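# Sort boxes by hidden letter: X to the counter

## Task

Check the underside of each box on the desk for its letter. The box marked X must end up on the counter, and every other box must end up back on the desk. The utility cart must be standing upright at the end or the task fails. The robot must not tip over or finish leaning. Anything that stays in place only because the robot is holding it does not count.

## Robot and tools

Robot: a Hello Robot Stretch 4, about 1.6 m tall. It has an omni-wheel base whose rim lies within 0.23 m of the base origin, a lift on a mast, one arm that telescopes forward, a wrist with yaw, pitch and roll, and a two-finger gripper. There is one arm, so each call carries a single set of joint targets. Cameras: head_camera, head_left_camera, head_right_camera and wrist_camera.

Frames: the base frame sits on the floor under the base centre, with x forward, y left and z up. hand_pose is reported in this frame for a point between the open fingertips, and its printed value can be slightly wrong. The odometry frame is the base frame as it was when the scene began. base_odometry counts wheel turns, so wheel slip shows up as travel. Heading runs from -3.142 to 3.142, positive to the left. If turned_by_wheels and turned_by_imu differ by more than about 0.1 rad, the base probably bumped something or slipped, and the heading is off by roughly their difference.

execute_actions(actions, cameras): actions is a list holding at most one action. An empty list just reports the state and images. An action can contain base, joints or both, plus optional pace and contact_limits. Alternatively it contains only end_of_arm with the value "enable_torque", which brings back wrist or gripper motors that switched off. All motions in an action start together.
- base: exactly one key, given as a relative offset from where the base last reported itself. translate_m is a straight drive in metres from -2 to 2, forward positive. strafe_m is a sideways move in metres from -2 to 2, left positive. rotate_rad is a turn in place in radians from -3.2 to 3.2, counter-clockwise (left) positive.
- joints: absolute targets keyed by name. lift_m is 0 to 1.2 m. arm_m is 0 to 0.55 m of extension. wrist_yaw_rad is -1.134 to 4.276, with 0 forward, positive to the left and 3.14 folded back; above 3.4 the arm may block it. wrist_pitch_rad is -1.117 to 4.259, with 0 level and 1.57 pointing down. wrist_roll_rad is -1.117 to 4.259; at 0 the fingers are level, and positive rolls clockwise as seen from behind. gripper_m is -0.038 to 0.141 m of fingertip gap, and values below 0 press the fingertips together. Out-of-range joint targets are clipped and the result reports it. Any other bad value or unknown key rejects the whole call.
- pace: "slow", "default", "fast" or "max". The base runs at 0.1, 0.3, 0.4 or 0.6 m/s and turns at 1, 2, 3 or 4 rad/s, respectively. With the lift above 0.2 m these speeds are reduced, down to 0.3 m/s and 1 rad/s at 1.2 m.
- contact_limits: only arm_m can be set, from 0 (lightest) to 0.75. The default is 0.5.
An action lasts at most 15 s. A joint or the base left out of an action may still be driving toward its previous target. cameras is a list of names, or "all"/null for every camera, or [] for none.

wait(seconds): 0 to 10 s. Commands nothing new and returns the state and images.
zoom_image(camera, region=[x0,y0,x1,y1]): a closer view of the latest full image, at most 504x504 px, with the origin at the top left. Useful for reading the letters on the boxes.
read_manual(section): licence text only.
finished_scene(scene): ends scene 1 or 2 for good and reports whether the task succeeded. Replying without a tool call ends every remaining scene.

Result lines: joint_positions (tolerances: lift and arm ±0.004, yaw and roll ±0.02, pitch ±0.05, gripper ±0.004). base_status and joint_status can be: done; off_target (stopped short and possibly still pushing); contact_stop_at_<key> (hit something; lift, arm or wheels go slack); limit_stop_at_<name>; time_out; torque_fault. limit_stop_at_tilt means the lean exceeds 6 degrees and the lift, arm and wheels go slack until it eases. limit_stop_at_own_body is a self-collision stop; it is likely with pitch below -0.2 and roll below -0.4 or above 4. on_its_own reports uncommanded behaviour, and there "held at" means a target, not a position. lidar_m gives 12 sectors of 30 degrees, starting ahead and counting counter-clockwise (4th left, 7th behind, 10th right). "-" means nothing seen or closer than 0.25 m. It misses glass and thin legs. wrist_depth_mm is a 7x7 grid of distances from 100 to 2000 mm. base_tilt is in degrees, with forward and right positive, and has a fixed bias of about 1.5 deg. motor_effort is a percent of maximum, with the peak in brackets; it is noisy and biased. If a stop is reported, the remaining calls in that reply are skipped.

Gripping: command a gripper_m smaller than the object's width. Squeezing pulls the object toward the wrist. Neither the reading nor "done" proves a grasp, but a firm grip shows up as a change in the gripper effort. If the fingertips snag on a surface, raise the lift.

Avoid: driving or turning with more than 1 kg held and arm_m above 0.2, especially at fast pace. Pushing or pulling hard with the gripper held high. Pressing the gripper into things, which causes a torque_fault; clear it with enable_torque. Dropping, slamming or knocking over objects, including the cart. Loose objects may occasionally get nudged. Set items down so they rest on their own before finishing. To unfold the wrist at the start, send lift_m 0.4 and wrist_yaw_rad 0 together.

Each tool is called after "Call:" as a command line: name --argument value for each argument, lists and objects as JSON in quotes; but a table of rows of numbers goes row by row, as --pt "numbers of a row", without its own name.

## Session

Call:
execute_actions --actions '[]'

Scene clock: 0.00 s.
base_odometry: x=+0.000 y=+0.000 heading=+0.000 (m, m, rad; odometry frame)
turned_by_wheels: +0.000 (rad since the last result)
turned_by_imu: +0.000 (rad since the last result)
base_tilt: forward=-0.5 right=-0.1 (deg)
lidar_m: 1.76 2.60 2.58 2.48 1.82 1.83 0.81 0.69 0.68 1.47 1.55 1.57
base_status: not commanded
joint_positions: lift_m=+0.295 arm_m=+0.001 wrist_yaw_rad=+3.230 wrist_pitch_rad=+0.011 wrist_roll_rad=+0.002 gripper_m=+0.057
joint_status: not commanded
motor_effort: lift_m=+20 arm_m=+0 wrist_yaw_rad=+2 wrist_pitch_rad=-8 wrist_roll_rad=-2 gripper_m=-4 wheel_0=+0 wheel_1=+0 wheel_2=+0 (%)
hand_pose: x=-0.1235 y=+0.0616 z=+0.4699 quat_wxyz=(-0.044, -0.006, +0.001, +0.999) (m; base frame)
wrist_depth_mm: - - 140 - - - 1808 / - - 137 1118 - - 1808 / - - 130 220 - - 1756 / - 112 138 1661 - - 1808 / 183 1430 1618 - - - 1756 / 191 1430 1464 1661 200 1756 1708 / 191 1205 1078 640 1182 1042 1182
pictures: head_camera, head_left_camera, head_right_camera, wrist_camera
Images, in order (width x height): head_camera 420x560, head_left_camera 420x672, head_right_camera 420x672, wrist_camera 616x392.

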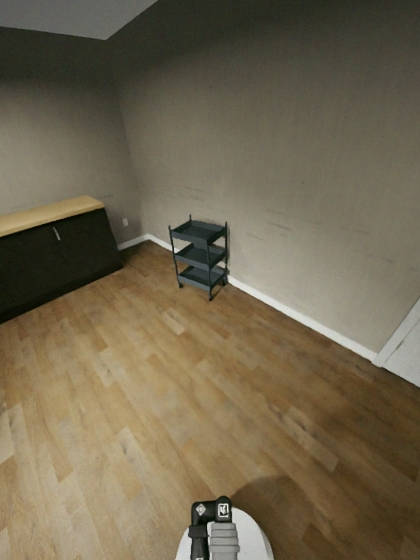

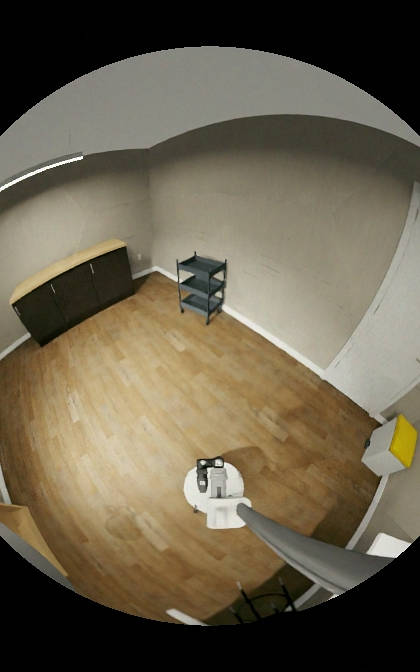

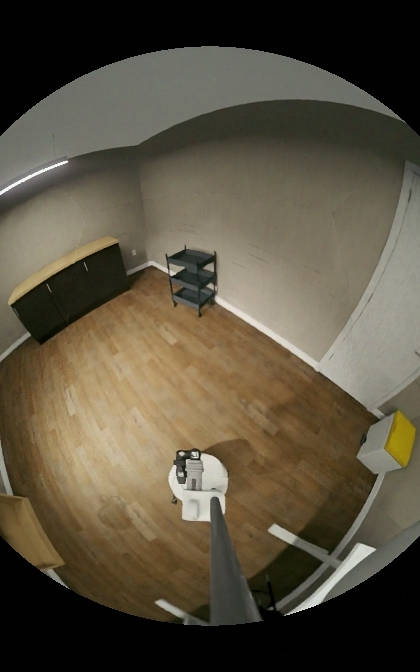

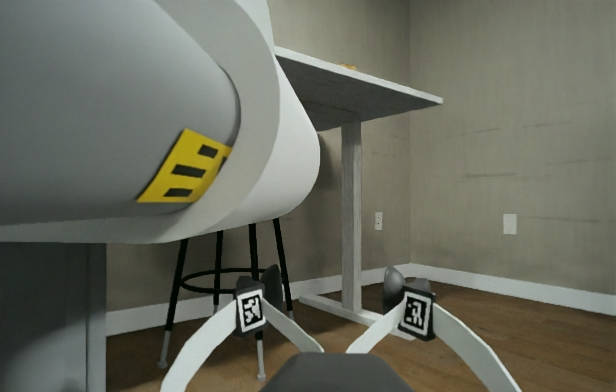

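Call:
zoom_image --camera "head_left_camera" --region '[60, 460, 260, 620]'

Region (60, 460, 260, 620) of head_left_camera's 420x672 image, scaled by 2.520, with more detail than that image has; it fills the top 403 rows of this view, and the rest is white.

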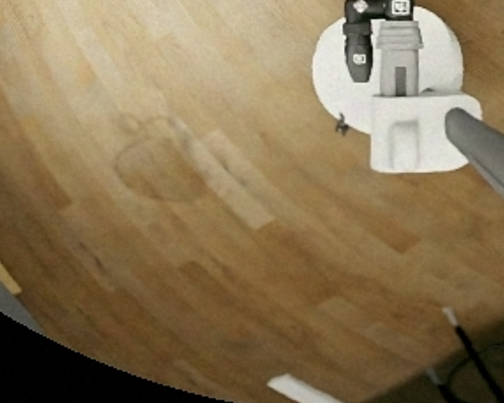

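Call:
execute_actions --actions '[{"base": {"rotate_rad": -2.32}, "joints": {"lift_m": 0.85, "wrist_yaw_rad": 0, "wrist_pitch_rad": 0.45, "gripper_m": 0.12}, "pace": "fast"}]'

Scene clock: 3.90 s.
base_odometry: x=+0.000 y=+0.000 heading=-2.320 (m, m, rad; odometry frame)
turned_by_wheels: -2.320 (rad since the last result)
turned_by_imu: -2.331 (rad since the last result)
base_tilt: forward=-0.6 right=+0.0 (deg)
lidar_m: 0.67 1.44 1.57 1.55 1.66 1.75 2.62 2.76 1.89 1.83 0.96 0.68
base_status: done
joint_positions: lift_m=+0.850 arm_m=+0.001 wrist_yaw_rad=+0.000 wrist_pitch_rad=+0.452 wrist_roll_rad=+0.002 gripper_m=+0.120
joint_status: all done
motor_effort: lift_m=+23(25) arm_m=+0(0) wrist_yaw_rad=+2(0) wrist_pitch_rad=-7(12) wrist_roll_rad=-2(2) gripper_m=+0(2) wheel_0=-1(8) wheel_1=+0(8) wheel_2=-1(9) (%)
hand_pose: x=+0.4311 y=-0.0873 z=+0.9020 quat_wxyz=(+0.975, +0.001, +0.224, +0.000) (m; base frame)
wrist_depth_mm: 1182 1160 1160 1138 1138 1118 1098 / 1255 1229 732 574 676 492 640 / 1336 1336 1308 820 1255 1255 1229 / 1430 1430 1366 1366 1336 1336 1308 / 1336 1537 1499 1464 1464 904 854 / 1336 1537 200 1430 1499 209 960 / 1229 1255 1255 153 1205 1182 1182
pictures: head_camera, head_left_camera, head_right_camera, wrist_camera
Images, in order (width x height): head_camera 420x560, head_left_camera 420x672, head_right_camera 420x672, wrist_camera 616x392.

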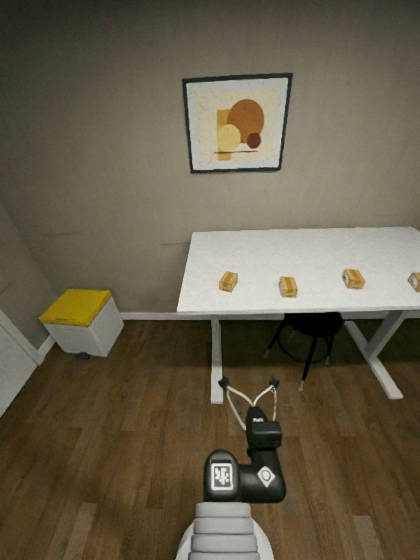

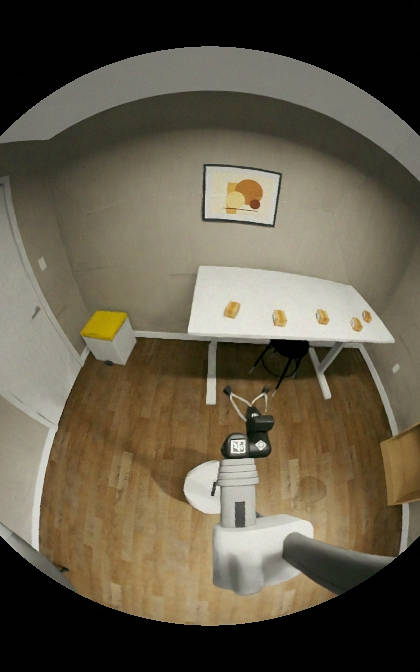

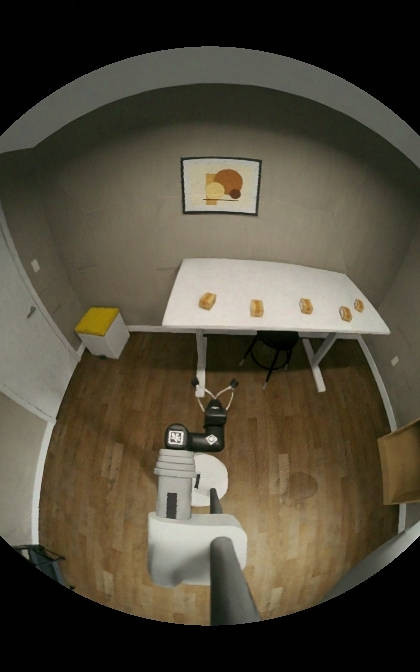

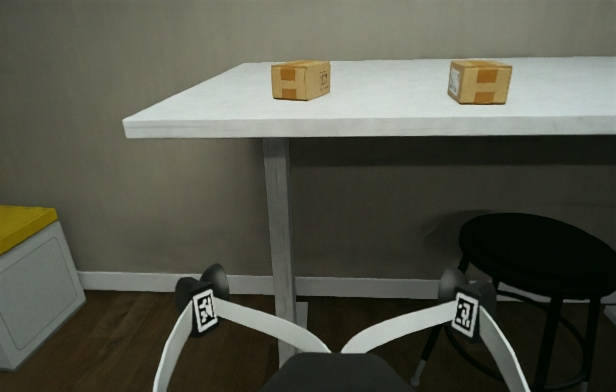

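Call:
zoom_image --camera "head_camera" --region '[170, 220, 420, 330]'

Call:
zoom_image --camera "wrist_camera" --region '[240, 40, 540, 150]'

Region (170, 220, 420, 330) of head_camera's 420x560 image, scaled by 2.016, with more detail than that image has; it fills the top 222 rows of this view, and the rest is white.

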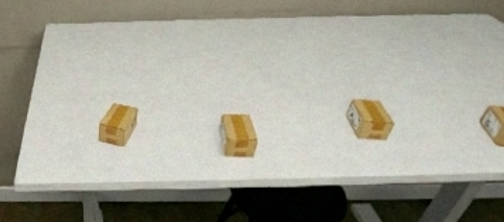

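Region (240, 40, 540, 150) of wrist_camera's 616x392 image, scaled by 1.680; it fills the top 185 rows of this view, and the rest is white.

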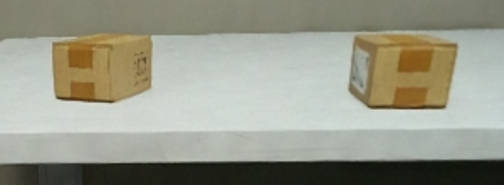

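Call:
execute_actions --actions '[{"base": {"strafe_m": 0.135}, "joints": {"lift_m": 1.0, "wrist_yaw_rad": -0.47, "arm_m": 0.22}, "pace": "fast"}]' --cameras '["head_camera", "wrist_camera"]'

Scene clock: 12.10 s.
base_odometry: x=+0.099 y=-0.092 heading=-2.320 (m, m, rad; odometry frame)
turned_by_wheels: +0.000 (rad since the last result)
turned_by_imu: +0.001 (rad since the last result)
base_tilt: forward=-0.6 right=+0.0 (deg)
lidar_m: 0.69 1.37 1.46 1.41 1.51 1.67 2.61 2.77 2.02 1.97 0.97 0.73
base_status: done
joint_positions: lift_m=+1.000 arm_m=+0.218 wrist_yaw_rad=-0.470 wrist_pitch_rad=+0.452 wrist_roll_rad=+0.002 gripper_m=+0.120
joint_status: all done
motor_effort: lift_m=+23(24) arm_m=+9(11) wrist_yaw_rad=+3(1) wrist_pitch_rad=-6(7) wrist_roll_rad=-2(2) gripper_m=+0(0) wheel_0=+1(9) wheel_1=-1(10) wheel_2=+0(0) (%)
hand_pose: x=+0.5812 y=-0.1954 z=+1.0520 quat_wxyz=(+0.948, +0.053, +0.218, -0.227) (m; base frame)
wrist_depth_mm: 842 904 976 1078 1182 1308 1499 / 878 960 1042 1160 1229 1366 1576 / 917 917 891 878 866 854 842 / 960 609 569 597 521 580 580 / 976 455 436 449 445 492 1808 / 384 366 200 394 931 209 1576 / 309 327 1366 153 1366 1308 1397
pictures: head_camera, wrist_camera
Images, in order (width x height): head_camera 420x560, wrist_camera 616x392.

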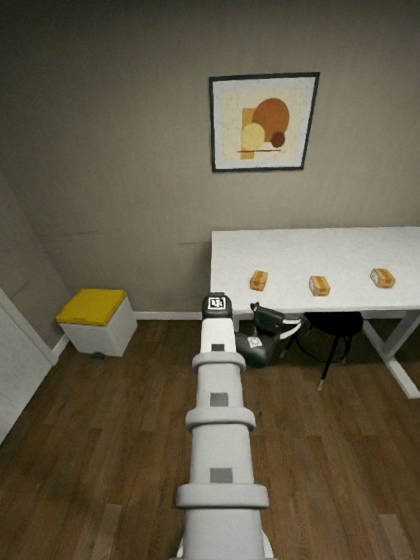

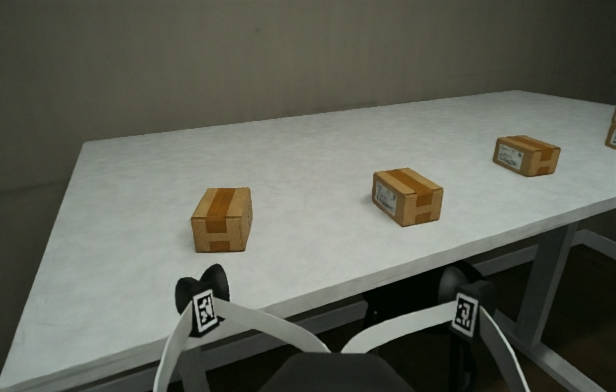

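Call:
zoom_image --camera "wrist_camera" --region '[160, 150, 480, 290]'

Region (160, 150, 480, 290) of wrist_camera's 616x392 image, scaled by 1.575; it fills the top 220 rows of this view, and the rest is white.

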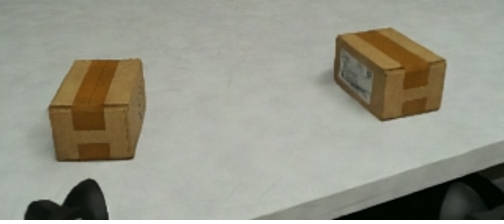

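Call:
execute_actions --actions '[{"base": {"translate_m": 0.2}, "joints": {"lift_m": 0.985, "arm_m": 0.295, "wrist_yaw_rad": -0.46}, "pace": "fast"}]' --cameras '["head_camera", "wrist_camera"]'

Scene clock: 16.43 s.
base_odometry: x=-0.037 y=-0.238 heading=-2.320 (m, m, rad; odometry frame)
turned_by_wheels: +0.000 (rad since the last result)
turned_by_imu: +0.000 (rad since the last result)
base_tilt: forward=-0.6 right=+0.0 (deg)
lidar_m: 0.47 1.21 1.26 1.39 1.51 1.84 2.82 2.96 2.04 1.98 0.69 0.53
base_status: done
joint_positions: lift_m=+0.985 arm_m=+0.293 wrist_yaw_rad=-0.460 wrist_pitch_rad=+0.452 wrist_roll_rad=+0.002 gripper_m=+0.120
joint_status: all done
motor_effort: lift_m=+17(21) arm_m=+9(10) wrist_yaw_rad=+2(2) wrist_pitch_rad=-8(8) wrist_roll_rad=-2(1) gripper_m=-1(1) wheel_0=-2(5) wheel_1=-1(7) wheel_2=+0(9) (%)
hand_pose: x=+0.6581 y=-0.1935 z=+1.0374 quat_wxyz=(+0.949, +0.052, +0.218, -0.222) (m; base frame)
wrist_depth_mm: 640 691 741 798 878 976 1098 / 668 723 788 854 946 1042 1160 / 699 750 798 831 809 798 788 / 723 574 569 559 554 549 539 / 732 430 427 421 418 418 413 / 359 345 200 270 336 209 315 / 289 287 286 153 277 273 279
pictures: head_camera, wrist_camera
Images, in order (width x height): head_camera 420x560, wrist_camera 616x392.

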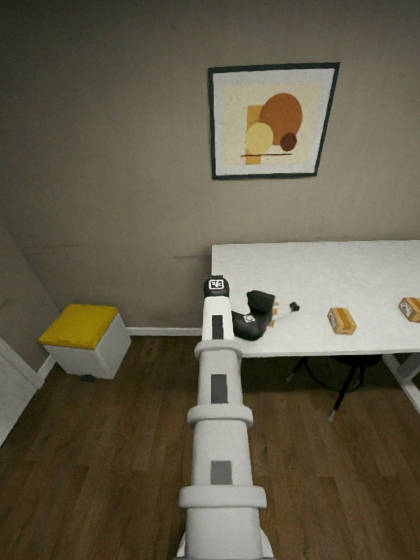

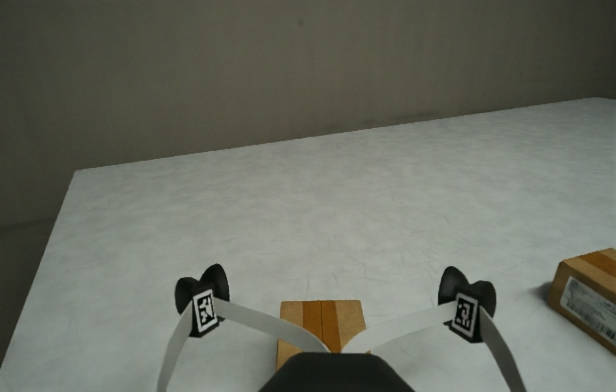

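Call:
execute_actions --actions '[{"joints": {"lift_m": 0.924, "gripper_m": 0.085, "wrist_yaw_rad": -0.435}, "pace": "fast"}]' --cameras '["wrist_camera"]'

Scene clock: 17.93 s.
base_odometry: x=-0.037 y=-0.238 heading=-2.320 (m, m, rad; odometry frame)
turned_by_wheels: +0.000 (rad since the last result)
turned_by_imu: +0.000 (rad since the last result)
base_tilt: forward=-0.5 right=+0.0 (deg)
lidar_m: 0.47 1.20 1.27 1.40 1.50 1.83 2.81 2.97 2.03 1.98 0.70 0.51
base_status: not commanded
joint_positions: lift_m=+0.924 arm_m=+0.293 wrist_yaw_rad=-0.435 wrist_pitch_rad=+0.452 wrist_roll_rad=+0.002 gripper_m=+0.085
joint_status: all done
motor_effort: lift_m=+17(17) arm_m=+9(9) wrist_yaw_rad=+4(3) wrist_pitch_rad=-7(8) wrist_roll_rad=-1(1) gripper_m=-2(1) wheel_0=-2(2) wheel_1=-1(1) wheel_2=-1(0) (%)
hand_pose: x=+0.6628 y=-0.1887 z=+0.9765 quat_wxyz=(+0.952, +0.049, +0.219, -0.211) (m; base frame)
wrist_depth_mm: 640 683 732 798 866 946 1060 / 668 723 778 854 917 976 1078 / 699 640 634 615 609 603 591 / 699 427 421 415 413 410 404 / 324 320 317 237 298 309 306 / 257 256 204 181 190 239 249 / 215 213 206 163 200 202 208
pictures: wrist_camera
Images, in order (width x height): wrist_camera 616x392.

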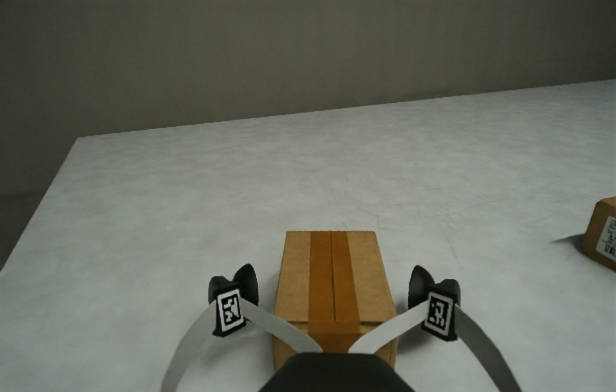

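Call:
execute_actions --actions '[{"joints": {"lift_m": 0.92, "gripper_m": 0.025}, "pace": "fast"}]' --cameras '["wrist_camera"]'

Scene clock: 19.57 s.
base_odometry: x=-0.037 y=-0.238 heading=-2.320 (m, m, rad; odometry frame)
turned_by_wheels: +0.000 (rad since the last result)
turned_by_imu: +0.000 (rad since the last result)
base_tilt: forward=-0.5 right=-0.1 (deg)
lidar_m: 0.48 1.23 1.27 1.41 1.50 1.80 2.80 2.97 2.03 1.98 0.70 0.52
base_status: not commanded
joint_positions: lift_m=+0.920 arm_m=+0.293 wrist_yaw_rad=-0.435 wrist_pitch_rad=+0.453 wrist_roll_rad=+0.002 gripper_m=+0.025
joint_status: all done
motor_effort: lift_m=+17(17) arm_m=+9(9) wrist_yaw_rad=+3(4) wrist_pitch_rad=-10(10) wrist_roll_rad=-1(1) gripper_m=-13(11) wheel_0=-2(2) wheel_1=-1(1) wheel_2=-1(1) (%)
hand_pose: x=+0.6627 y=-0.1887 z=+0.9723 quat_wxyz=(+0.951, +0.049, +0.219, -0.211) (m; base frame)
wrist_depth_mm: 640 691 741 798 878 946 1042 / 668 723 768 854 904 991 1042 / 699 621 609 597 585 574 569 / 480 415 410 407 402 397 392 / 314 312 310 212 289 300 298 / 252 250 192 169 177 243 242 / 208 202 206 138 186 191 202
pictures: wrist_camera
Images, in order (width x height): wrist_camera 616x392.

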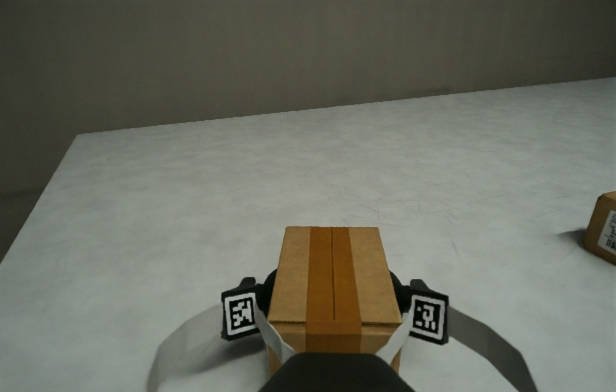

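Call:
execute_actions --actions '[{"base": {"strafe_m": -0.155}, "joints": {"lift_m": 0.985, "wrist_yaw_rad": 1.2, "wrist_pitch_rad": -0.75, "wrist_roll_rad": 1.7}, "pace": "fast"}]' --cameras '["head_camera"]'

Scene clock: 22.80 s.
base_odometry: x=-0.151 y=-0.133 heading=-2.320 (m, m, rad; odometry frame)
turned_by_wheels: +0.000 (rad since the last result)
turned_by_imu: +0.001 (rad since the last result)
base_tilt: forward=-0.5 right=+0.0 (deg)
lidar_m: 0.48 0.50 1.31 1.56 1.65 1.91 2.83 2.94 1.88 1.83 0.69 0.50
base_status: done
joint_positions: lift_m=+0.985 arm_m=+0.293 wrist_yaw_rad=+1.200 wrist_pitch_rad=-0.747 wrist_roll_rad=+1.700 gripper_m=+0.025
joint_status: all done
motor_effort: lift_m=+23(25) arm_m=+9(9) wrist_yaw_rad=+4(9) wrist_pitch_rad=-9(21) wrist_roll_rad=+0(8) gripper_m=-15(12) wheel_0=-1(7) wheel_1=+2(9) wheel_2=-1(2) (%)
hand_pose: x=+0.6226 y=+0.1655 z=+1.3591 quat_wxyz=(+0.353, +0.713, +0.196, +0.573) (m; base frame)
wrist_depth_mm: 1060 1098 1025 1008 960 917 891 / 1042 1205 1308 1255 1205 1138 1098 / 1025 1205 1366 1618 1576 1499 1366 / 1025 1160 1366 1661 1921 1576 1366 / 991 1138 1336 212 1708 1537 1308 / 991 1138 191 169 175 1397 1281 / 976 1078 1281 139 842 1336 1205
pictures: head_camera
Images, in order (width x height): head_camera 420x560.

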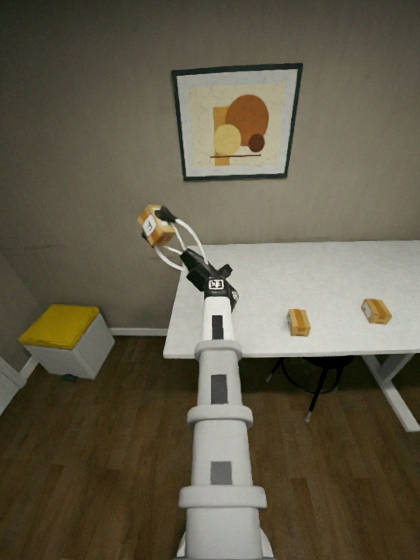

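Call:
zoom_image --camera "head_camera" --region '[120, 190, 200, 260]'

Region (120, 190, 200, 260) of head_camera's 420x560 image, scaled by 6.300, with more detail than that image has; it fills the top 441 rows of this view, and the rest is white.

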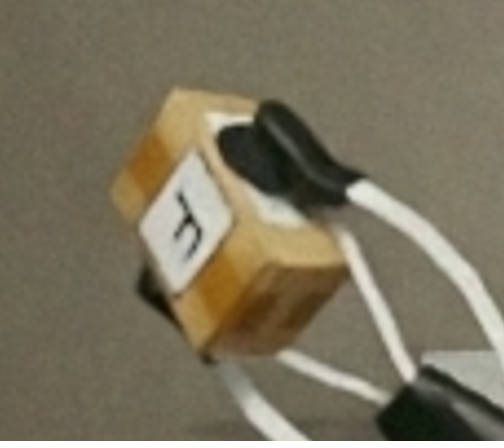

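Call:
execute_actions --actions '[{"base": {"strafe_m": -0.152}, "joints": {"lift_m": 0.952, "arm_m": 0.245, "wrist_yaw_rad": 0.77, "wrist_pitch_rad": 0.45, "wrist_roll_rad": 0.0}, "pace": "fast"}]' --cameras '["head_camera", "wrist_camera"]'

Scene clock: 25.13 s.
base_odometry: x=-0.262 y=-0.029 heading=-2.320 (m, m, rad; odometry frame)
turned_by_wheels: +0.000 (rad since the last result)
turned_by_imu: +0.000 (rad since the last result)
base_tilt: forward=-0.5 right=+0.0 (deg)
lidar_m: 0.47 0.50 1.43 1.71 1.81 2.01 2.83 2.76 1.70 1.67 0.70 0.49
base_status: done
joint_positions: lift_m=+0.952 arm_m=+0.247 wrist_yaw_rad=+0.770 wrist_pitch_rad=+0.453 wrist_roll_rad=+0.001 gripper_m=+0.025
joint_status: all done
motor_effort: lift_m=+18(21) arm_m=-9(7) wrist_yaw_rad=+3(5) wrist_pitch_rad=-10(9) wrist_roll_rad=-2(10) gripper_m=-14(15) wheel_0=+0(8) wheel_1=+3(7) wheel_2=-1(1) (%)
hand_pose: x=+0.6646 y=+0.1178 z=+1.0042 quat_wxyz=(+0.903, -0.084, +0.208, +0.366) (m; base frame)
wrist_depth_mm: 1308 1537 1366 1042 854 715 621 / 1336 1576 1499 1118 891 741 647 / 1397 1661 1618 1205 917 691 640 / 1464 1618 1618 480 469 466 462 / 1499 1430 366 212 342 355 351 / 300 296 191 169 177 286 283 / 249 239 244 138 202 225 238
pictures: head_camera, wrist_camera
Images, in order (width x height): head_camera 420x560, wrist_camera 616x392.

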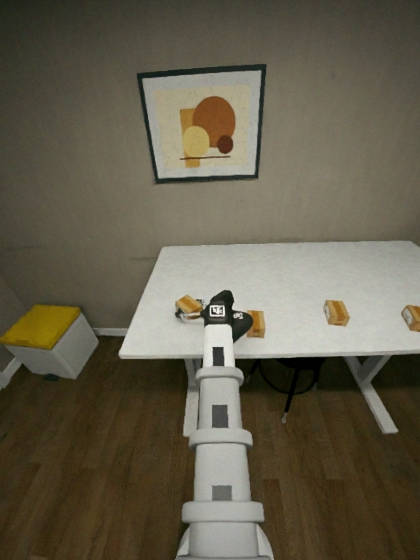

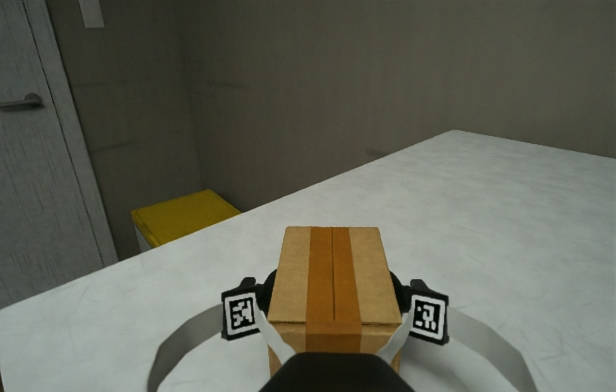

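Call:
execute_actions --actions '[{"joints": {"lift_m": 0.921, "gripper_m": 0.04}, "pace": "fast"}]' --cameras '[]'

Call:
execute_actions --actions '[{"joints": {"gripper_m": 0.085}, "pace": "fast"}]' --cameras '["wrist_camera"]'

Scene clock: 26.27 s.
base_odometry: x=-0.262 y=-0.029 heading=-2.320 (m, m, rad; odometry frame)
turned_by_wheels: +0.000 (rad since the last result)
turned_by_imu: +0.000 (rad since the last result)
base_tilt: forward=-0.5 right=+0.0 (deg)
lidar_m: 0.48 0.51 1.45 1.69 1.82 2.03 2.84 2.75 1.72 1.67 0.68 0.49
base_status: not commanded
joint_positions: lift_m=+0.921 arm_m=+0.247 wrist_yaw_rad=+0.770 wrist_pitch_rad=+0.453 wrist_roll_rad=+0.001 gripper_m=+0.040
joint_status: all done
motor_effort: lift_m=+18(18) arm_m=-9(9) wrist_yaw_rad=+2(4) wrist_pitch_rad=-11(11) wrist_roll_rad=-3(4) gripper_m=-7(15) wheel_0=+0(0) wheel_1=+3(3) wheel_2=-2(1) (%)
hand_pose: x=+0.6646 y=+0.1178 z=+0.9731 quat_wxyz=(+0.903, -0.084, +0.208, +0.366) (m; base frame)
wrist_depth_mm: 1281 1537 1366 1042 854 715 621 / 1336 1537 1499 1118 904 750 640 / 1397 1661 1661 1205 585 580 564 / 1464 1661 1499 407 402 397 392 / 1430 315 310 216 289 303 298 / 253 251 200 173 182 242 241 / 210 209 202 147 186 191 202
pictures: none
No camera images: the call's "cameras" was empty. Leave "cameras" out to get every camera's image.

Scene clock: 27.53 s.
base_odometry: x=-0.262 y=-0.029 heading=-2.320 (m, m, rad; odometry frame)
turned_by_wheels: +0.000 (rad since the last result)
turned_by_imu: +0.000 (rad since the last result)
base_tilt: forward=-0.6 right=+0.0 (deg)
lidar_m: 0.48 0.51 1.44 1.71 1.82 2.03 2.84 2.77 1.71 1.68 0.69 0.50
base_status: not commanded
joint_positions: lift_m=+0.921 arm_m=+0.247 wrist_yaw_rad=+0.770 wrist_pitch_rad=+0.452 wrist_roll_rad=+0.000 gripper_m=+0.085
joint_status: all done
motor_effort: lift_m=+18(18) arm_m=-9(9) wrist_yaw_rad=+3(3) wrist_pitch_rad=-7(11) wrist_roll_rad=-4(3) gripper_m=-2(11) wheel_0=+0(0) wheel_1=+3(3) wheel_2=-2(1) (%)
hand_pose: x=+0.6647 y=+0.1179 z=+0.9734 quat_wxyz=(+0.903, -0.084, +0.208, +0.366) (m; base frame)
wrist_depth_mm: 1308 1499 1366 1060 854 715 615 / 1366 1576 1499 1118 878 750 640 / 1430 1618 1661 1182 597 585 574 / 1499 1661 1464 413 402 399 394 / 1430 314 312 223 291 303 300 / 254 253 203 177 190 235 242 / 211 210 203 166 199 198 204
pictures: wrist_camera
Images, in order (width x height): wrist_camera 616x392.

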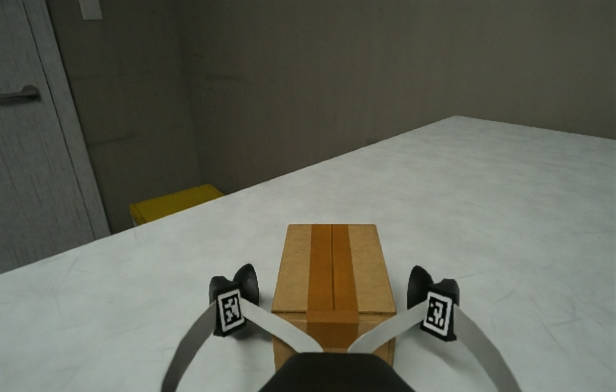

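Call:
execute_actions --actions '[{"joints": {"lift_m": 0.98, "gripper_m": 0.11}, "pace": "max"}]' --cameras '[]'

Call:
execute_actions --actions '[{"joints": {"wrist_yaw_rad": -0.15, "arm_m": 0.186, "lift_m": 0.985}, "pace": "fast"}]' --cameras '["head_camera", "wrist_camera"]'

Scene clock: 28.87 s.
base_odometry: x=-0.262 y=-0.029 heading=-2.320 (m, m, rad; odometry frame)
turned_by_wheels: +0.000 (rad since the last result)
turned_by_imu: +0.000 (rad since the last result)
base_tilt: forward=-0.5 right=+0.0 (deg)
lidar_m: 0.47 0.51 1.43 1.70 1.84 2.00 2.83 2.75 1.72 1.68 0.70 0.50
base_status: not commanded
joint_positions: lift_m=+0.980 arm_m=+0.247 wrist_yaw_rad=+0.770 wrist_pitch_rad=+0.452 wrist_roll_rad=+0.000 gripper_m=+0.110
joint_status: all done
motor_effort: lift_m=+22(26) arm_m=-9(9) wrist_yaw_rad=+3(3) wrist_pitch_rad=-7(8) wrist_roll_rad=-3(3) gripper_m=+2(1) wheel_0=+0(0) wheel_1=+3(3) wheel_2=-2(1) (%)
hand_pose: x=+0.6647 y=+0.1179 z=+1.0321 quat_wxyz=(+0.903, -0.084, +0.208, +0.366) (m; base frame)
wrist_depth_mm: 1308 1499 1366 1042 842 715 621 / 1366 1537 1499 1118 891 750 647 / 1397 1618 1618 1205 931 750 676 / 1499 1661 1661 1205 539 535 525 / 1499 1661 415 415 410 407 402 / 1499 338 206 260 271 212 325 / 283 282 279 187 270 265 271
pictures: none
No camera images: the call's "cameras" was empty. Leave "cameras" out to get every camera's image.

Scene clock: 29.93 s.
base_odometry: x=-0.262 y=-0.029 heading=-2.320 (m, m, rad; odometry frame)
turned_by_wheels: +0.000 (rad since the last result)
turned_by_imu: +0.000 (rad since the last result)
base_tilt: forward=-0.5 right=+0.0 (deg)
lidar_m: 0.47 0.51 1.43 1.69 1.82 2.02 2.83 2.73 1.72 1.66 0.68 0.52
base_status: not commanded
joint_positions: lift_m=+0.985 arm_m=+0.188 wrist_yaw_rad=-0.150 wrist_pitch_rad=+0.452 wrist_roll_rad=+0.000 gripper_m=+0.110
joint_status: all done
motor_effort: lift_m=+22(24) arm_m=-9(9) wrist_yaw_rad=+1(2) wrist_pitch_rad=-8(8) wrist_roll_rad=-3(2) gripper_m=-2(0) wheel_0=+0(0) wheel_1=+2(3) wheel_2=-1(1) (%)
hand_pose: x=+0.6020 y=-0.1251 z=+1.0370 quat_wxyz=(+0.972, +0.017, +0.223, -0.073) (m; base frame)
wrist_depth_mm: 759 778 788 798 831 831 854 / 809 831 842 854 866 878 891 / 842 854 866 831 809 798 788 / 580 569 564 559 554 549 539 / 433 427 424 424 418 415 415 / 285 345 206 270 278 212 334 / 267 287 286 194 273 272 278
pictures: head_camera, wrist_camera
Images, in order (width x height): head_camera 420x560, wrist_camera 616x392.

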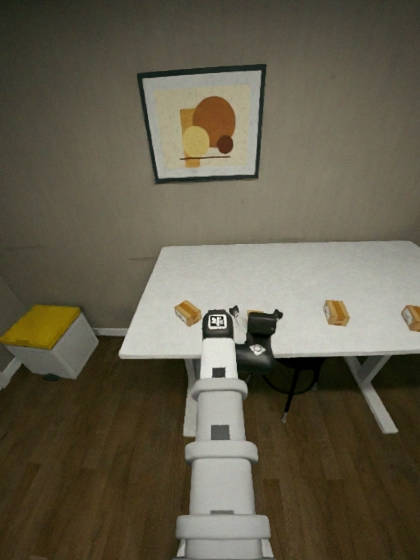

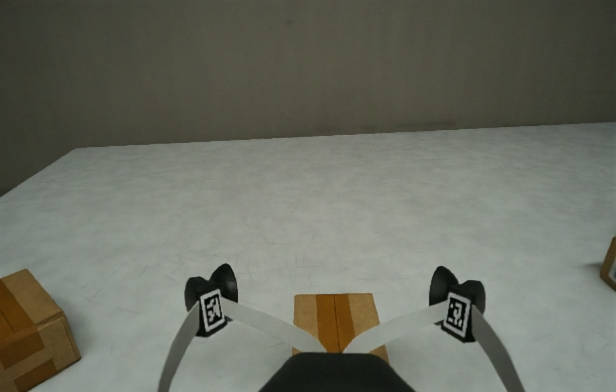

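Call:
execute_actions --actions '[{"joints": {"lift_m": 0.92, "gripper_m": 0.082, "wrist_yaw_rad": -0.17, "arm_m": 0.194}, "pace": "fast"}]' --cameras '["wrist_camera"]'

Scene clock: 31.47 s.
base_odometry: x=-0.262 y=-0.029 heading=-2.320 (m, m, rad; odometry frame)
turned_by_wheels: +0.000 (rad since the last result)
turned_by_imu: +0.000 (rad since the last result)
base_tilt: forward=-0.5 right=+0.0 (deg)
lidar_m: 0.47 0.52 1.41 1.69 1.83 2.01 2.83 2.75 1.73 1.67 0.69 0.53
base_status: not commanded
joint_positions: lift_m=+0.920 arm_m=+0.192 wrist_yaw_rad=-0.170 wrist_pitch_rad=+0.452 wrist_roll_rad=+0.000 gripper_m=+0.082
joint_status: all done
motor_effort: lift_m=+17(21) arm_m=+9(7) wrist_yaw_rad=+2(0) wrist_pitch_rad=-8(7) wrist_roll_rad=-3(2) gripper_m=+0(1) wheel_0=+0(0) wheel_1=+2(2) wheel_2=-1(1) (%)
hand_pose: x=+0.6044 y=-0.1300 z=+0.9724 quat_wxyz=(+0.971, +0.019, +0.223, -0.083) (m; base frame)
wrist_depth_mm: 759 768 788 809 820 842 866 / 788 820 831 854 866 891 891 / 634 621 615 603 591 585 574 / 421 418 413 407 404 399 397 / 301 314 312 220 290 304 300 / 243 250 215 179 187 243 243 / 210 209 202 167 196 197 204
pictures: wrist_camera
Images, in order (width x height): wrist_camera 616x392.

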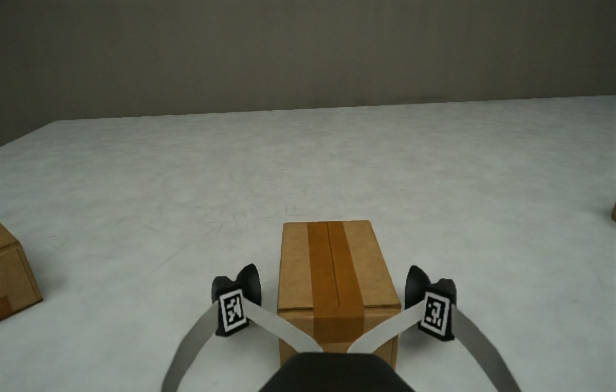

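Call:
execute_actions --actions '[{"joints": {"gripper_m": 0.025}, "pace": "fast"}]' --cameras '["head_camera", "wrist_camera"]'

Scene clock: 32.97 s.
base_odometry: x=-0.262 y=-0.029 heading=-2.320 (m, m, rad; odometry frame)
turned_by_wheels: +0.000 (rad since the last result)
turned_by_imu: +0.000 (rad since the last result)
base_tilt: forward=-0.5 right=-0.1 (deg)
lidar_m: 0.47 0.51 1.44 1.71 1.83 2.01 2.83 2.75 1.73 1.67 0.66 0.53
base_status: not commanded
joint_positions: lift_m=+0.920 arm_m=+0.192 wrist_yaw_rad=-0.170 wrist_pitch_rad=+0.453 wrist_roll_rad=+0.000 gripper_m=+0.025
joint_status: all done
motor_effort: lift_m=+17(17) arm_m=+9(9) wrist_yaw_rad=+2(0) wrist_pitch_rad=-10(10) wrist_roll_rad=-2(2) gripper_m=-15(18) wheel_0=+0(0) wheel_1=+2(2) wheel_2=-1(1) (%)
hand_pose: x=+0.6042 y=-0.1300 z=+0.9722 quat_wxyz=(+0.971, +0.019, +0.224, -0.083) (m; base frame)
wrist_depth_mm: 759 768 788 798 820 854 866 / 809 820 842 854 854 878 904 / 627 621 609 597 591 585 574 / 418 415 410 404 399 397 394 / 298 312 309 212 287 303 298 / 242 250 191 169 176 242 242 / 210 202 206 146 185 190 203
pictures: head_camera, wrist_camera
Images, in order (width x height): head_camera 420x560, wrist_camera 616x392.

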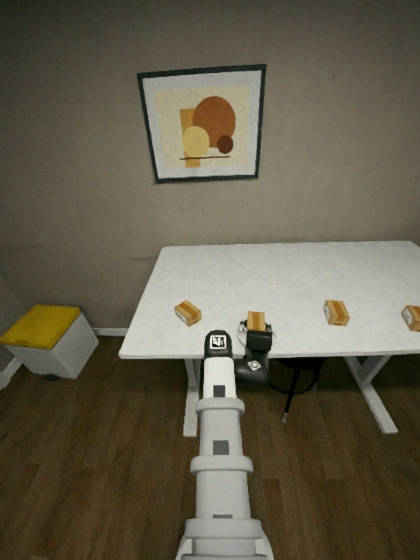

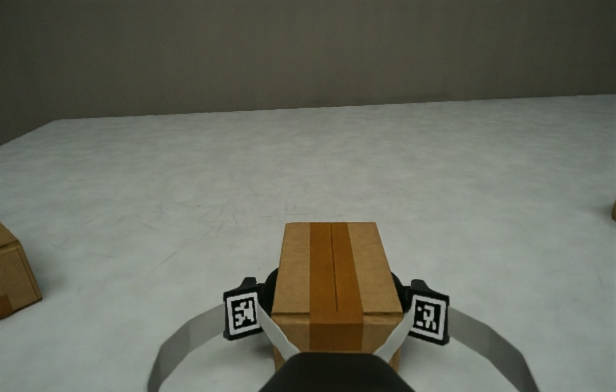

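Call:
zoom_image --camera "head_camera" --region '[300, 280, 420, 360]'

Region (300, 280, 420, 360) of head_camera's 420x560 image, scaled by 4.200, with more detail than that image has.

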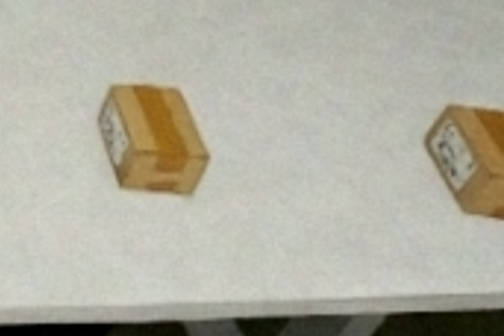

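Call:
execute_actions --actions '[{"base": {"strafe_m": -0.155}, "joints": {"lift_m": 0.97, "wrist_yaw_rad": 1.25, "wrist_pitch_rad": -0.75, "wrist_roll_rad": 1.65}, "pace": "fast"}]' --cameras '["head_camera"]'

Call:
zoom_image --camera "head_camera" --region '[90, 190, 210, 290]'

Scene clock: 35.80 s.
base_odometry: x=-0.376 y=+0.077 heading=-2.320 (m, m, rad; odometry frame)
turned_by_wheels: +0.000 (rad since the last result)
turned_by_imu: +0.001 (rad since the last result)
base_tilt: forward=-0.6 right=+0.1 (deg)
lidar_m: 0.48 0.49 1.57 1.85 1.99 2.18 2.84 2.54 1.55 1.51 0.68 0.50
base_status: done
joint_positions: lift_m=+0.970 arm_m=+0.192 wrist_yaw_rad=+1.250 wrist_pitch_rad=-0.747 wrist_roll_rad=+1.650 gripper_m=+0.025
joint_status: all done
motor_effort: lift_m=+23(25) arm_m=+9(9) wrist_yaw_rad=+4(7) wrist_pitch_rad=-9(16) wrist_roll_rad=+1(4) gripper_m=-15(13) wheel_0=+1(8) wheel_1=+1(9) wheel_2=-1(1) (%)
hand_pose: x=+0.5131 y=+0.1732 z=+1.3441 quat_wxyz=(+0.356, +0.699, +0.199, +0.587) (m; base frame)
wrist_depth_mm: 1042 1182 1229 1182 1138 1078 1025 / 1025 1205 1397 1499 1397 1336 1281 / 1025 1182 1397 1756 1863 1756 1576 / 1025 1160 1366 1708 - 1863 1576 / 1008 1160 1366 213 - 1756 1537 / 1008 1138 193 169 176 1618 1499 / 991 1098 1336 148 1008 1576 1464
pictures: head_camera
Images, in order (width x height): head_camera 420x560.

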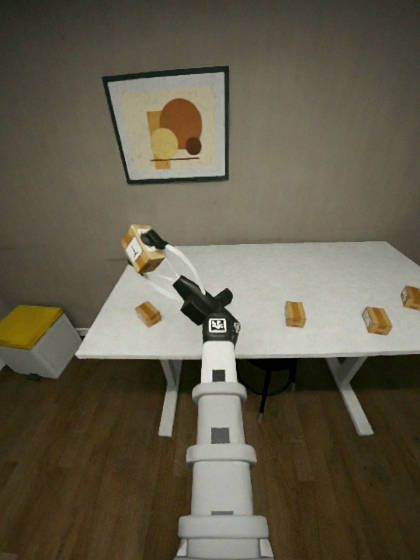

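Region (90, 190, 210, 290) of head_camera's 420x560 image, scaled by 4.200, with more detail than that image has.

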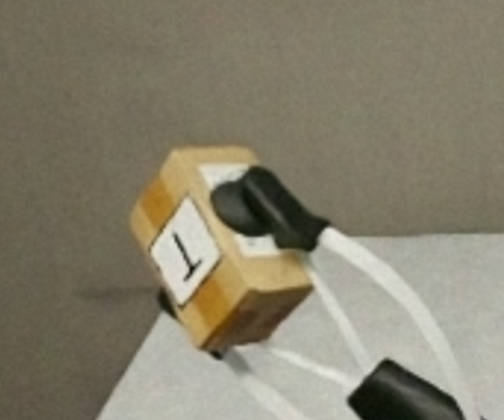

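Call:
zoom_image --camera "head_camera" --region '[260, 270, 420, 360]'

Region (260, 270, 420, 360) of head_camera's 420x560 image, scaled by 3.150, with more detail than that image has; it fills the top 284 rows of this view, and the rest is white.

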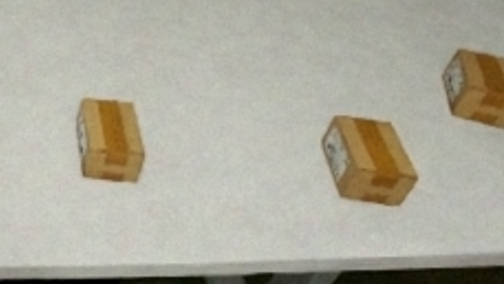

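Call:
execute_actions --actions '[{"base": {"strafe_m": -0.155}, "joints": {"lift_m": 0.95, "arm_m": 0.238, "wrist_yaw_rad": 0.77, "wrist_pitch_rad": 0.45, "wrist_roll_rad": 0.0}, "pace": "fast"}]' --cameras '["head_camera", "wrist_camera"]'

Scene clock: 42.70 s.
base_odometry: x=-0.489 y=+0.182 heading=-2.320 (m, m, rad; odometry frame)
turned_by_wheels: +0.000 (rad since the last result)
turned_by_imu: +0.001 (rad since the last result)
base_tilt: forward=-0.6 right=+0.0 (deg)
lidar_m: 0.48 0.50 0.71 2.01 2.14 2.39 2.84 2.32 1.41 1.37 0.69 0.50
base_status: done
joint_positions: lift_m=+0.950 arm_m=+0.236 wrist_yaw_rad=+0.770 wrist_pitch_rad=+0.453 wrist_roll_rad=+0.001 gripper_m=+0.025
joint_status: all done
motor_effort: lift_m=+18(21) arm_m=+9(12) wrist_yaw_rad=+2(5) wrist_pitch_rad=-11(10) wrist_roll_rad=-3(7) gripper_m=-13(14) wheel_0=-1(9) wheel_1=+1(9) wheel_2=-1(0) (%)
hand_pose: x=+0.6544 y=+0.1178 z=+1.0021 quat_wxyz=(+0.903, -0.084, +0.208, +0.366) (m; base frame)
wrist_depth_mm: 1537 1756 1366 1042 854 715 621 / 1576 1808 1464 1118 904 741 640 / 1661 1863 715 699 691 668 640 / 496 407 477 477 469 459 455 / 370 366 364 213 338 351 347 / 296 294 191 169 175 283 282 / 246 237 242 146 201 223 236
pictures: head_camera, wrist_camera
Images, in order (width x height): head_camera 420x560, wrist_camera 616x392.

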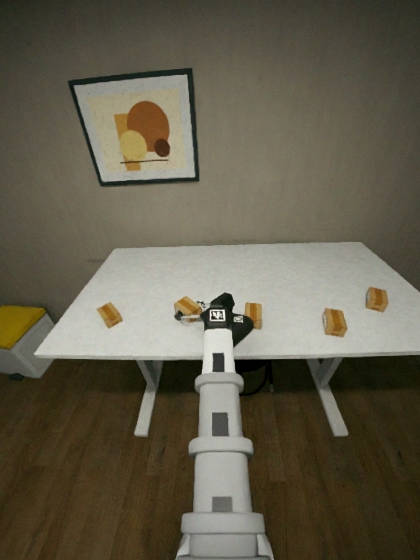

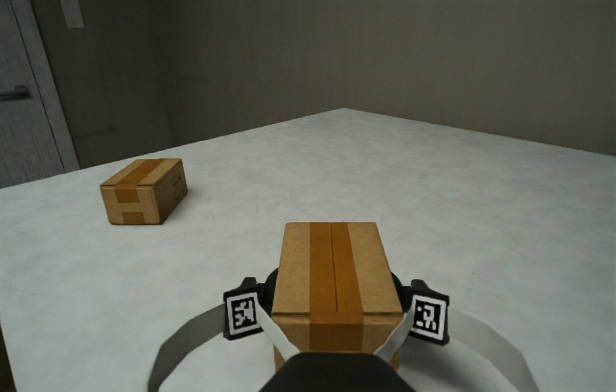

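Call:
execute_actions --actions '[{"joints": {"lift_m": 0.921, "gripper_m": 0.042}, "pace": "fast"}]' --cameras '[]'

Call:
execute_actions --actions '[{"joints": {"gripper_m": 0.075}, "pace": "fast"}]' --cameras '["wrist_camera"]'

Call:
execute_actions --actions '[{"joints": {"lift_m": 0.98, "gripper_m": 0.1}, "pace": "max"}]' --cameras '["wrist_camera"]'

Call:
execute_actions --actions '[{"joints": {"wrist_yaw_rad": -0.15, "lift_m": 0.985, "gripper_m": 0.11}, "pace": "fast"}]' --cameras '["head_camera", "wrist_camera"]'

Scene clock: 44.10 s.
base_odometry: x=-0.489 y=+0.182 heading=-2.320 (m, m, rad; odometry frame)
turned_by_wheels: +0.000 (rad since the last result)
turned_by_imu: +0.000 (rad since the last result)
base_tilt: forward=-0.5 right=+0.0 (deg)
lidar_m: 0.48 0.50 0.69 2.01 2.13 2.38 2.84 2.31 1.40 1.35 0.68 0.51
base_status: not commanded
joint_positions: lift_m=+0.921 arm_m=+0.236 wrist_yaw_rad=+0.770 wrist_pitch_rad=+0.453 wrist_roll_rad=+0.001 gripper_m=+0.042
joint_status: all done
motor_effort: lift_m=+18(18) arm_m=+9(9) wrist_yaw_rad=+3(1) wrist_pitch_rad=-11(11) wrist_roll_rad=-2(3) gripper_m=-9(16) wheel_0=-1(1) wheel_1=+1(1) wheel_2=-1(1) (%)
hand_pose: x=+0.6544 y=+0.1178 z=+0.9731 quat_wxyz=(+0.903, -0.084, +0.208, +0.366) (m; base frame)
wrist_depth_mm: 1537 1708 1366 1042 842 707 621 / 1576 1808 1499 1098 866 750 647 / 1618 574 609 603 591 574 564 / 427 392 413 404 402 397 392 / 317 315 310 216 289 301 297 / 253 251 198 174 181 242 241 / 211 209 202 149 188 192 202
pictures: none
No camera images: the call's "cameras" was empty. Leave "cameras" out to get every camera's image.

Scene clock: 45.20 s.
base_odometry: x=-0.489 y=+0.182 heading=-2.320 (m, m, rad; odometry frame)
turned_by_wheels: +0.000 (rad since the last result)
turned_by_imu: +0.000 (rad since the last result)
base_tilt: forward=-0.6 right=+0.0 (deg)
lidar_m: 0.47 0.48 0.70 2.02 2.16 2.41 2.85 2.32 1.40 1.34 0.68 0.50
base_status: not commanded
joint_positions: lift_m=+0.921 arm_m=+0.236 wrist_yaw_rad=+0.770 wrist_pitch_rad=+0.452 wrist_roll_rad=+0.001 gripper_m=+0.075
joint_status: all done
motor_effort: lift_m=+18(18) arm_m=+9(9) wrist_yaw_rad=+2(2) wrist_pitch_rad=-8(12) wrist_roll_rad=-3(3) gripper_m=-2(7) wheel_0=-1(1) wheel_1=+1(1) wheel_2=-1(1) (%)
hand_pose: x=+0.6545 y=+0.1179 z=+0.9733 quat_wxyz=(+0.903, -0.084, +0.208, +0.366) (m; base frame)
wrist_depth_mm: 1537 1756 1366 1060 842 715 621 / 1618 1808 1464 1118 878 741 640 / 1618 580 615 609 597 585 574 / 427 394 418 410 404 399 394 / 319 317 312 221 290 301 300 / 255 253 202 182 185 243 242 / 212 211 202 169 199 193 203
pictures: wrist_camera
Images, in order (width x height): wrist_camera 616x392.

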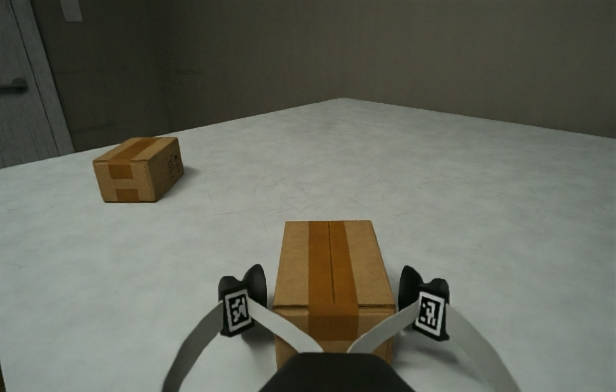

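Scene clock: 46.27 s.
base_odometry: x=-0.489 y=+0.182 heading=-2.320 (m, m, rad; odometry frame)
turned_by_wheels: +0.000 (rad since the last result)
turned_by_imu: +0.000 (rad since the last result)
base_tilt: forward=-0.6 right=-0.1 (deg)
lidar_m: 0.47 0.49 0.69 2.02 2.16 2.39 2.85 2.32 1.41 1.36 0.68 0.50
base_status: not commanded
joint_positions: lift_m=+0.980 arm_m=+0.236 wrist_yaw_rad=+0.770 wrist_pitch_rad=+0.452 wrist_roll_rad=+0.001 gripper_m=+0.100
joint_status: all done
motor_effort: lift_m=+22(25) arm_m=+9(9) wrist_yaw_rad=+3(3) wrist_pitch_rad=-7(9) wrist_roll_rad=-3(3) gripper_m=-2(3) wheel_0=+0(1) wheel_1=+1(1) wheel_2=+0(1) (%)
hand_pose: x=+0.6545 y=+0.1179 z=+1.0321 quat_wxyz=(+0.903, -0.084, +0.208, +0.366) (m; base frame)
wrist_depth_mm: 1537 1708 1397 1042 854 715 621 / 1618 1808 1537 1138 891 741 647 / 1661 1863 1537 809 788 741 668 / 1576 500 554 549 539 535 521 / 424 418 415 415 410 407 402 / 342 338 204 262 259 303 325 / 291 281 273 186 271 263 272
pictures: wrist_camera
Images, in order (width x height): wrist_camera 616x392.

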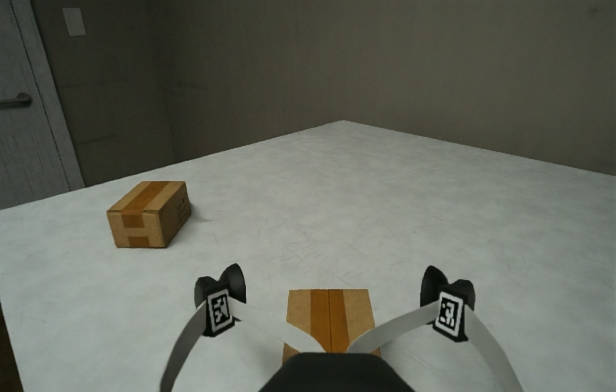

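Scene clock: 47.33 s.
base_odometry: x=-0.489 y=+0.182 heading=-2.320 (m, m, rad; odometry frame)
turned_by_wheels: +0.000 (rad since the last result)
turned_by_imu: +0.000 (rad since the last result)
base_tilt: forward=-0.5 right=+0.0 (deg)
lidar_m: 0.46 0.49 0.71 2.02 2.17 2.38 2.85 2.32 1.42 1.36 0.67 0.50
base_status: not commanded
joint_positions: lift_m=+0.985 arm_m=+0.236 wrist_yaw_rad=-0.150 wrist_pitch_rad=+0.452 wrist_roll_rad=+0.000 gripper_m=+0.110
joint_status: all done
motor_effort: lift_m=+23(25) arm_m=+9(9) wrist_yaw_rad=+2(6) wrist_pitch_rad=-7(8) wrist_roll_rad=-3(3) gripper_m=+0(3) wheel_0=-1(1) wheel_1=+1(1) wheel_2=-1(1) (%)
hand_pose: x=+0.6510 y=-0.1251 z=+1.0370 quat_wxyz=(+0.972, +0.017, +0.223, -0.073) (m; base frame)
wrist_depth_mm: 715 723 741 750 768 778 788 / 759 768 778 798 820 820 842 / 798 820 809 831 809 809 788 / 580 569 564 554 554 544 539 / 433 430 427 421 421 413 410 / 345 343 206 268 310 212 332 / 287 287 283 193 277 271 278
pictures: head_camera, wrist_camera
Images, in order (width x height): head_camera 420x560, wrist_camera 616x392.

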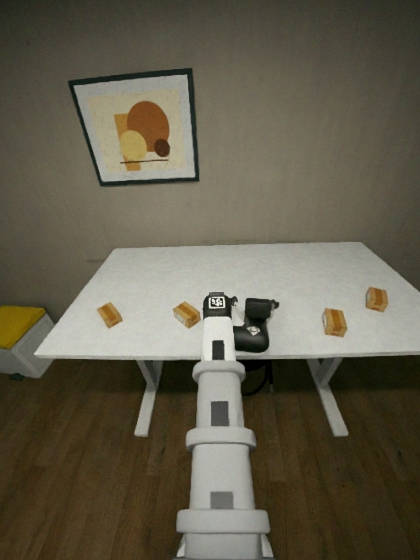

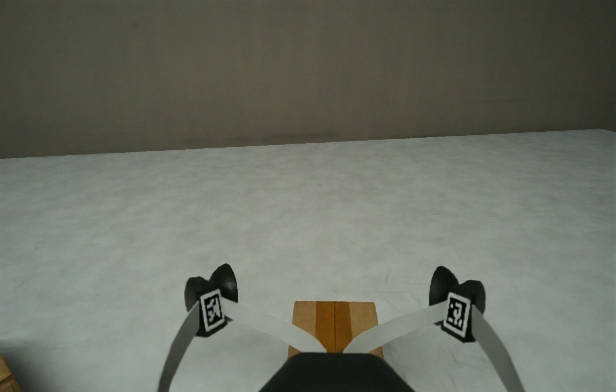

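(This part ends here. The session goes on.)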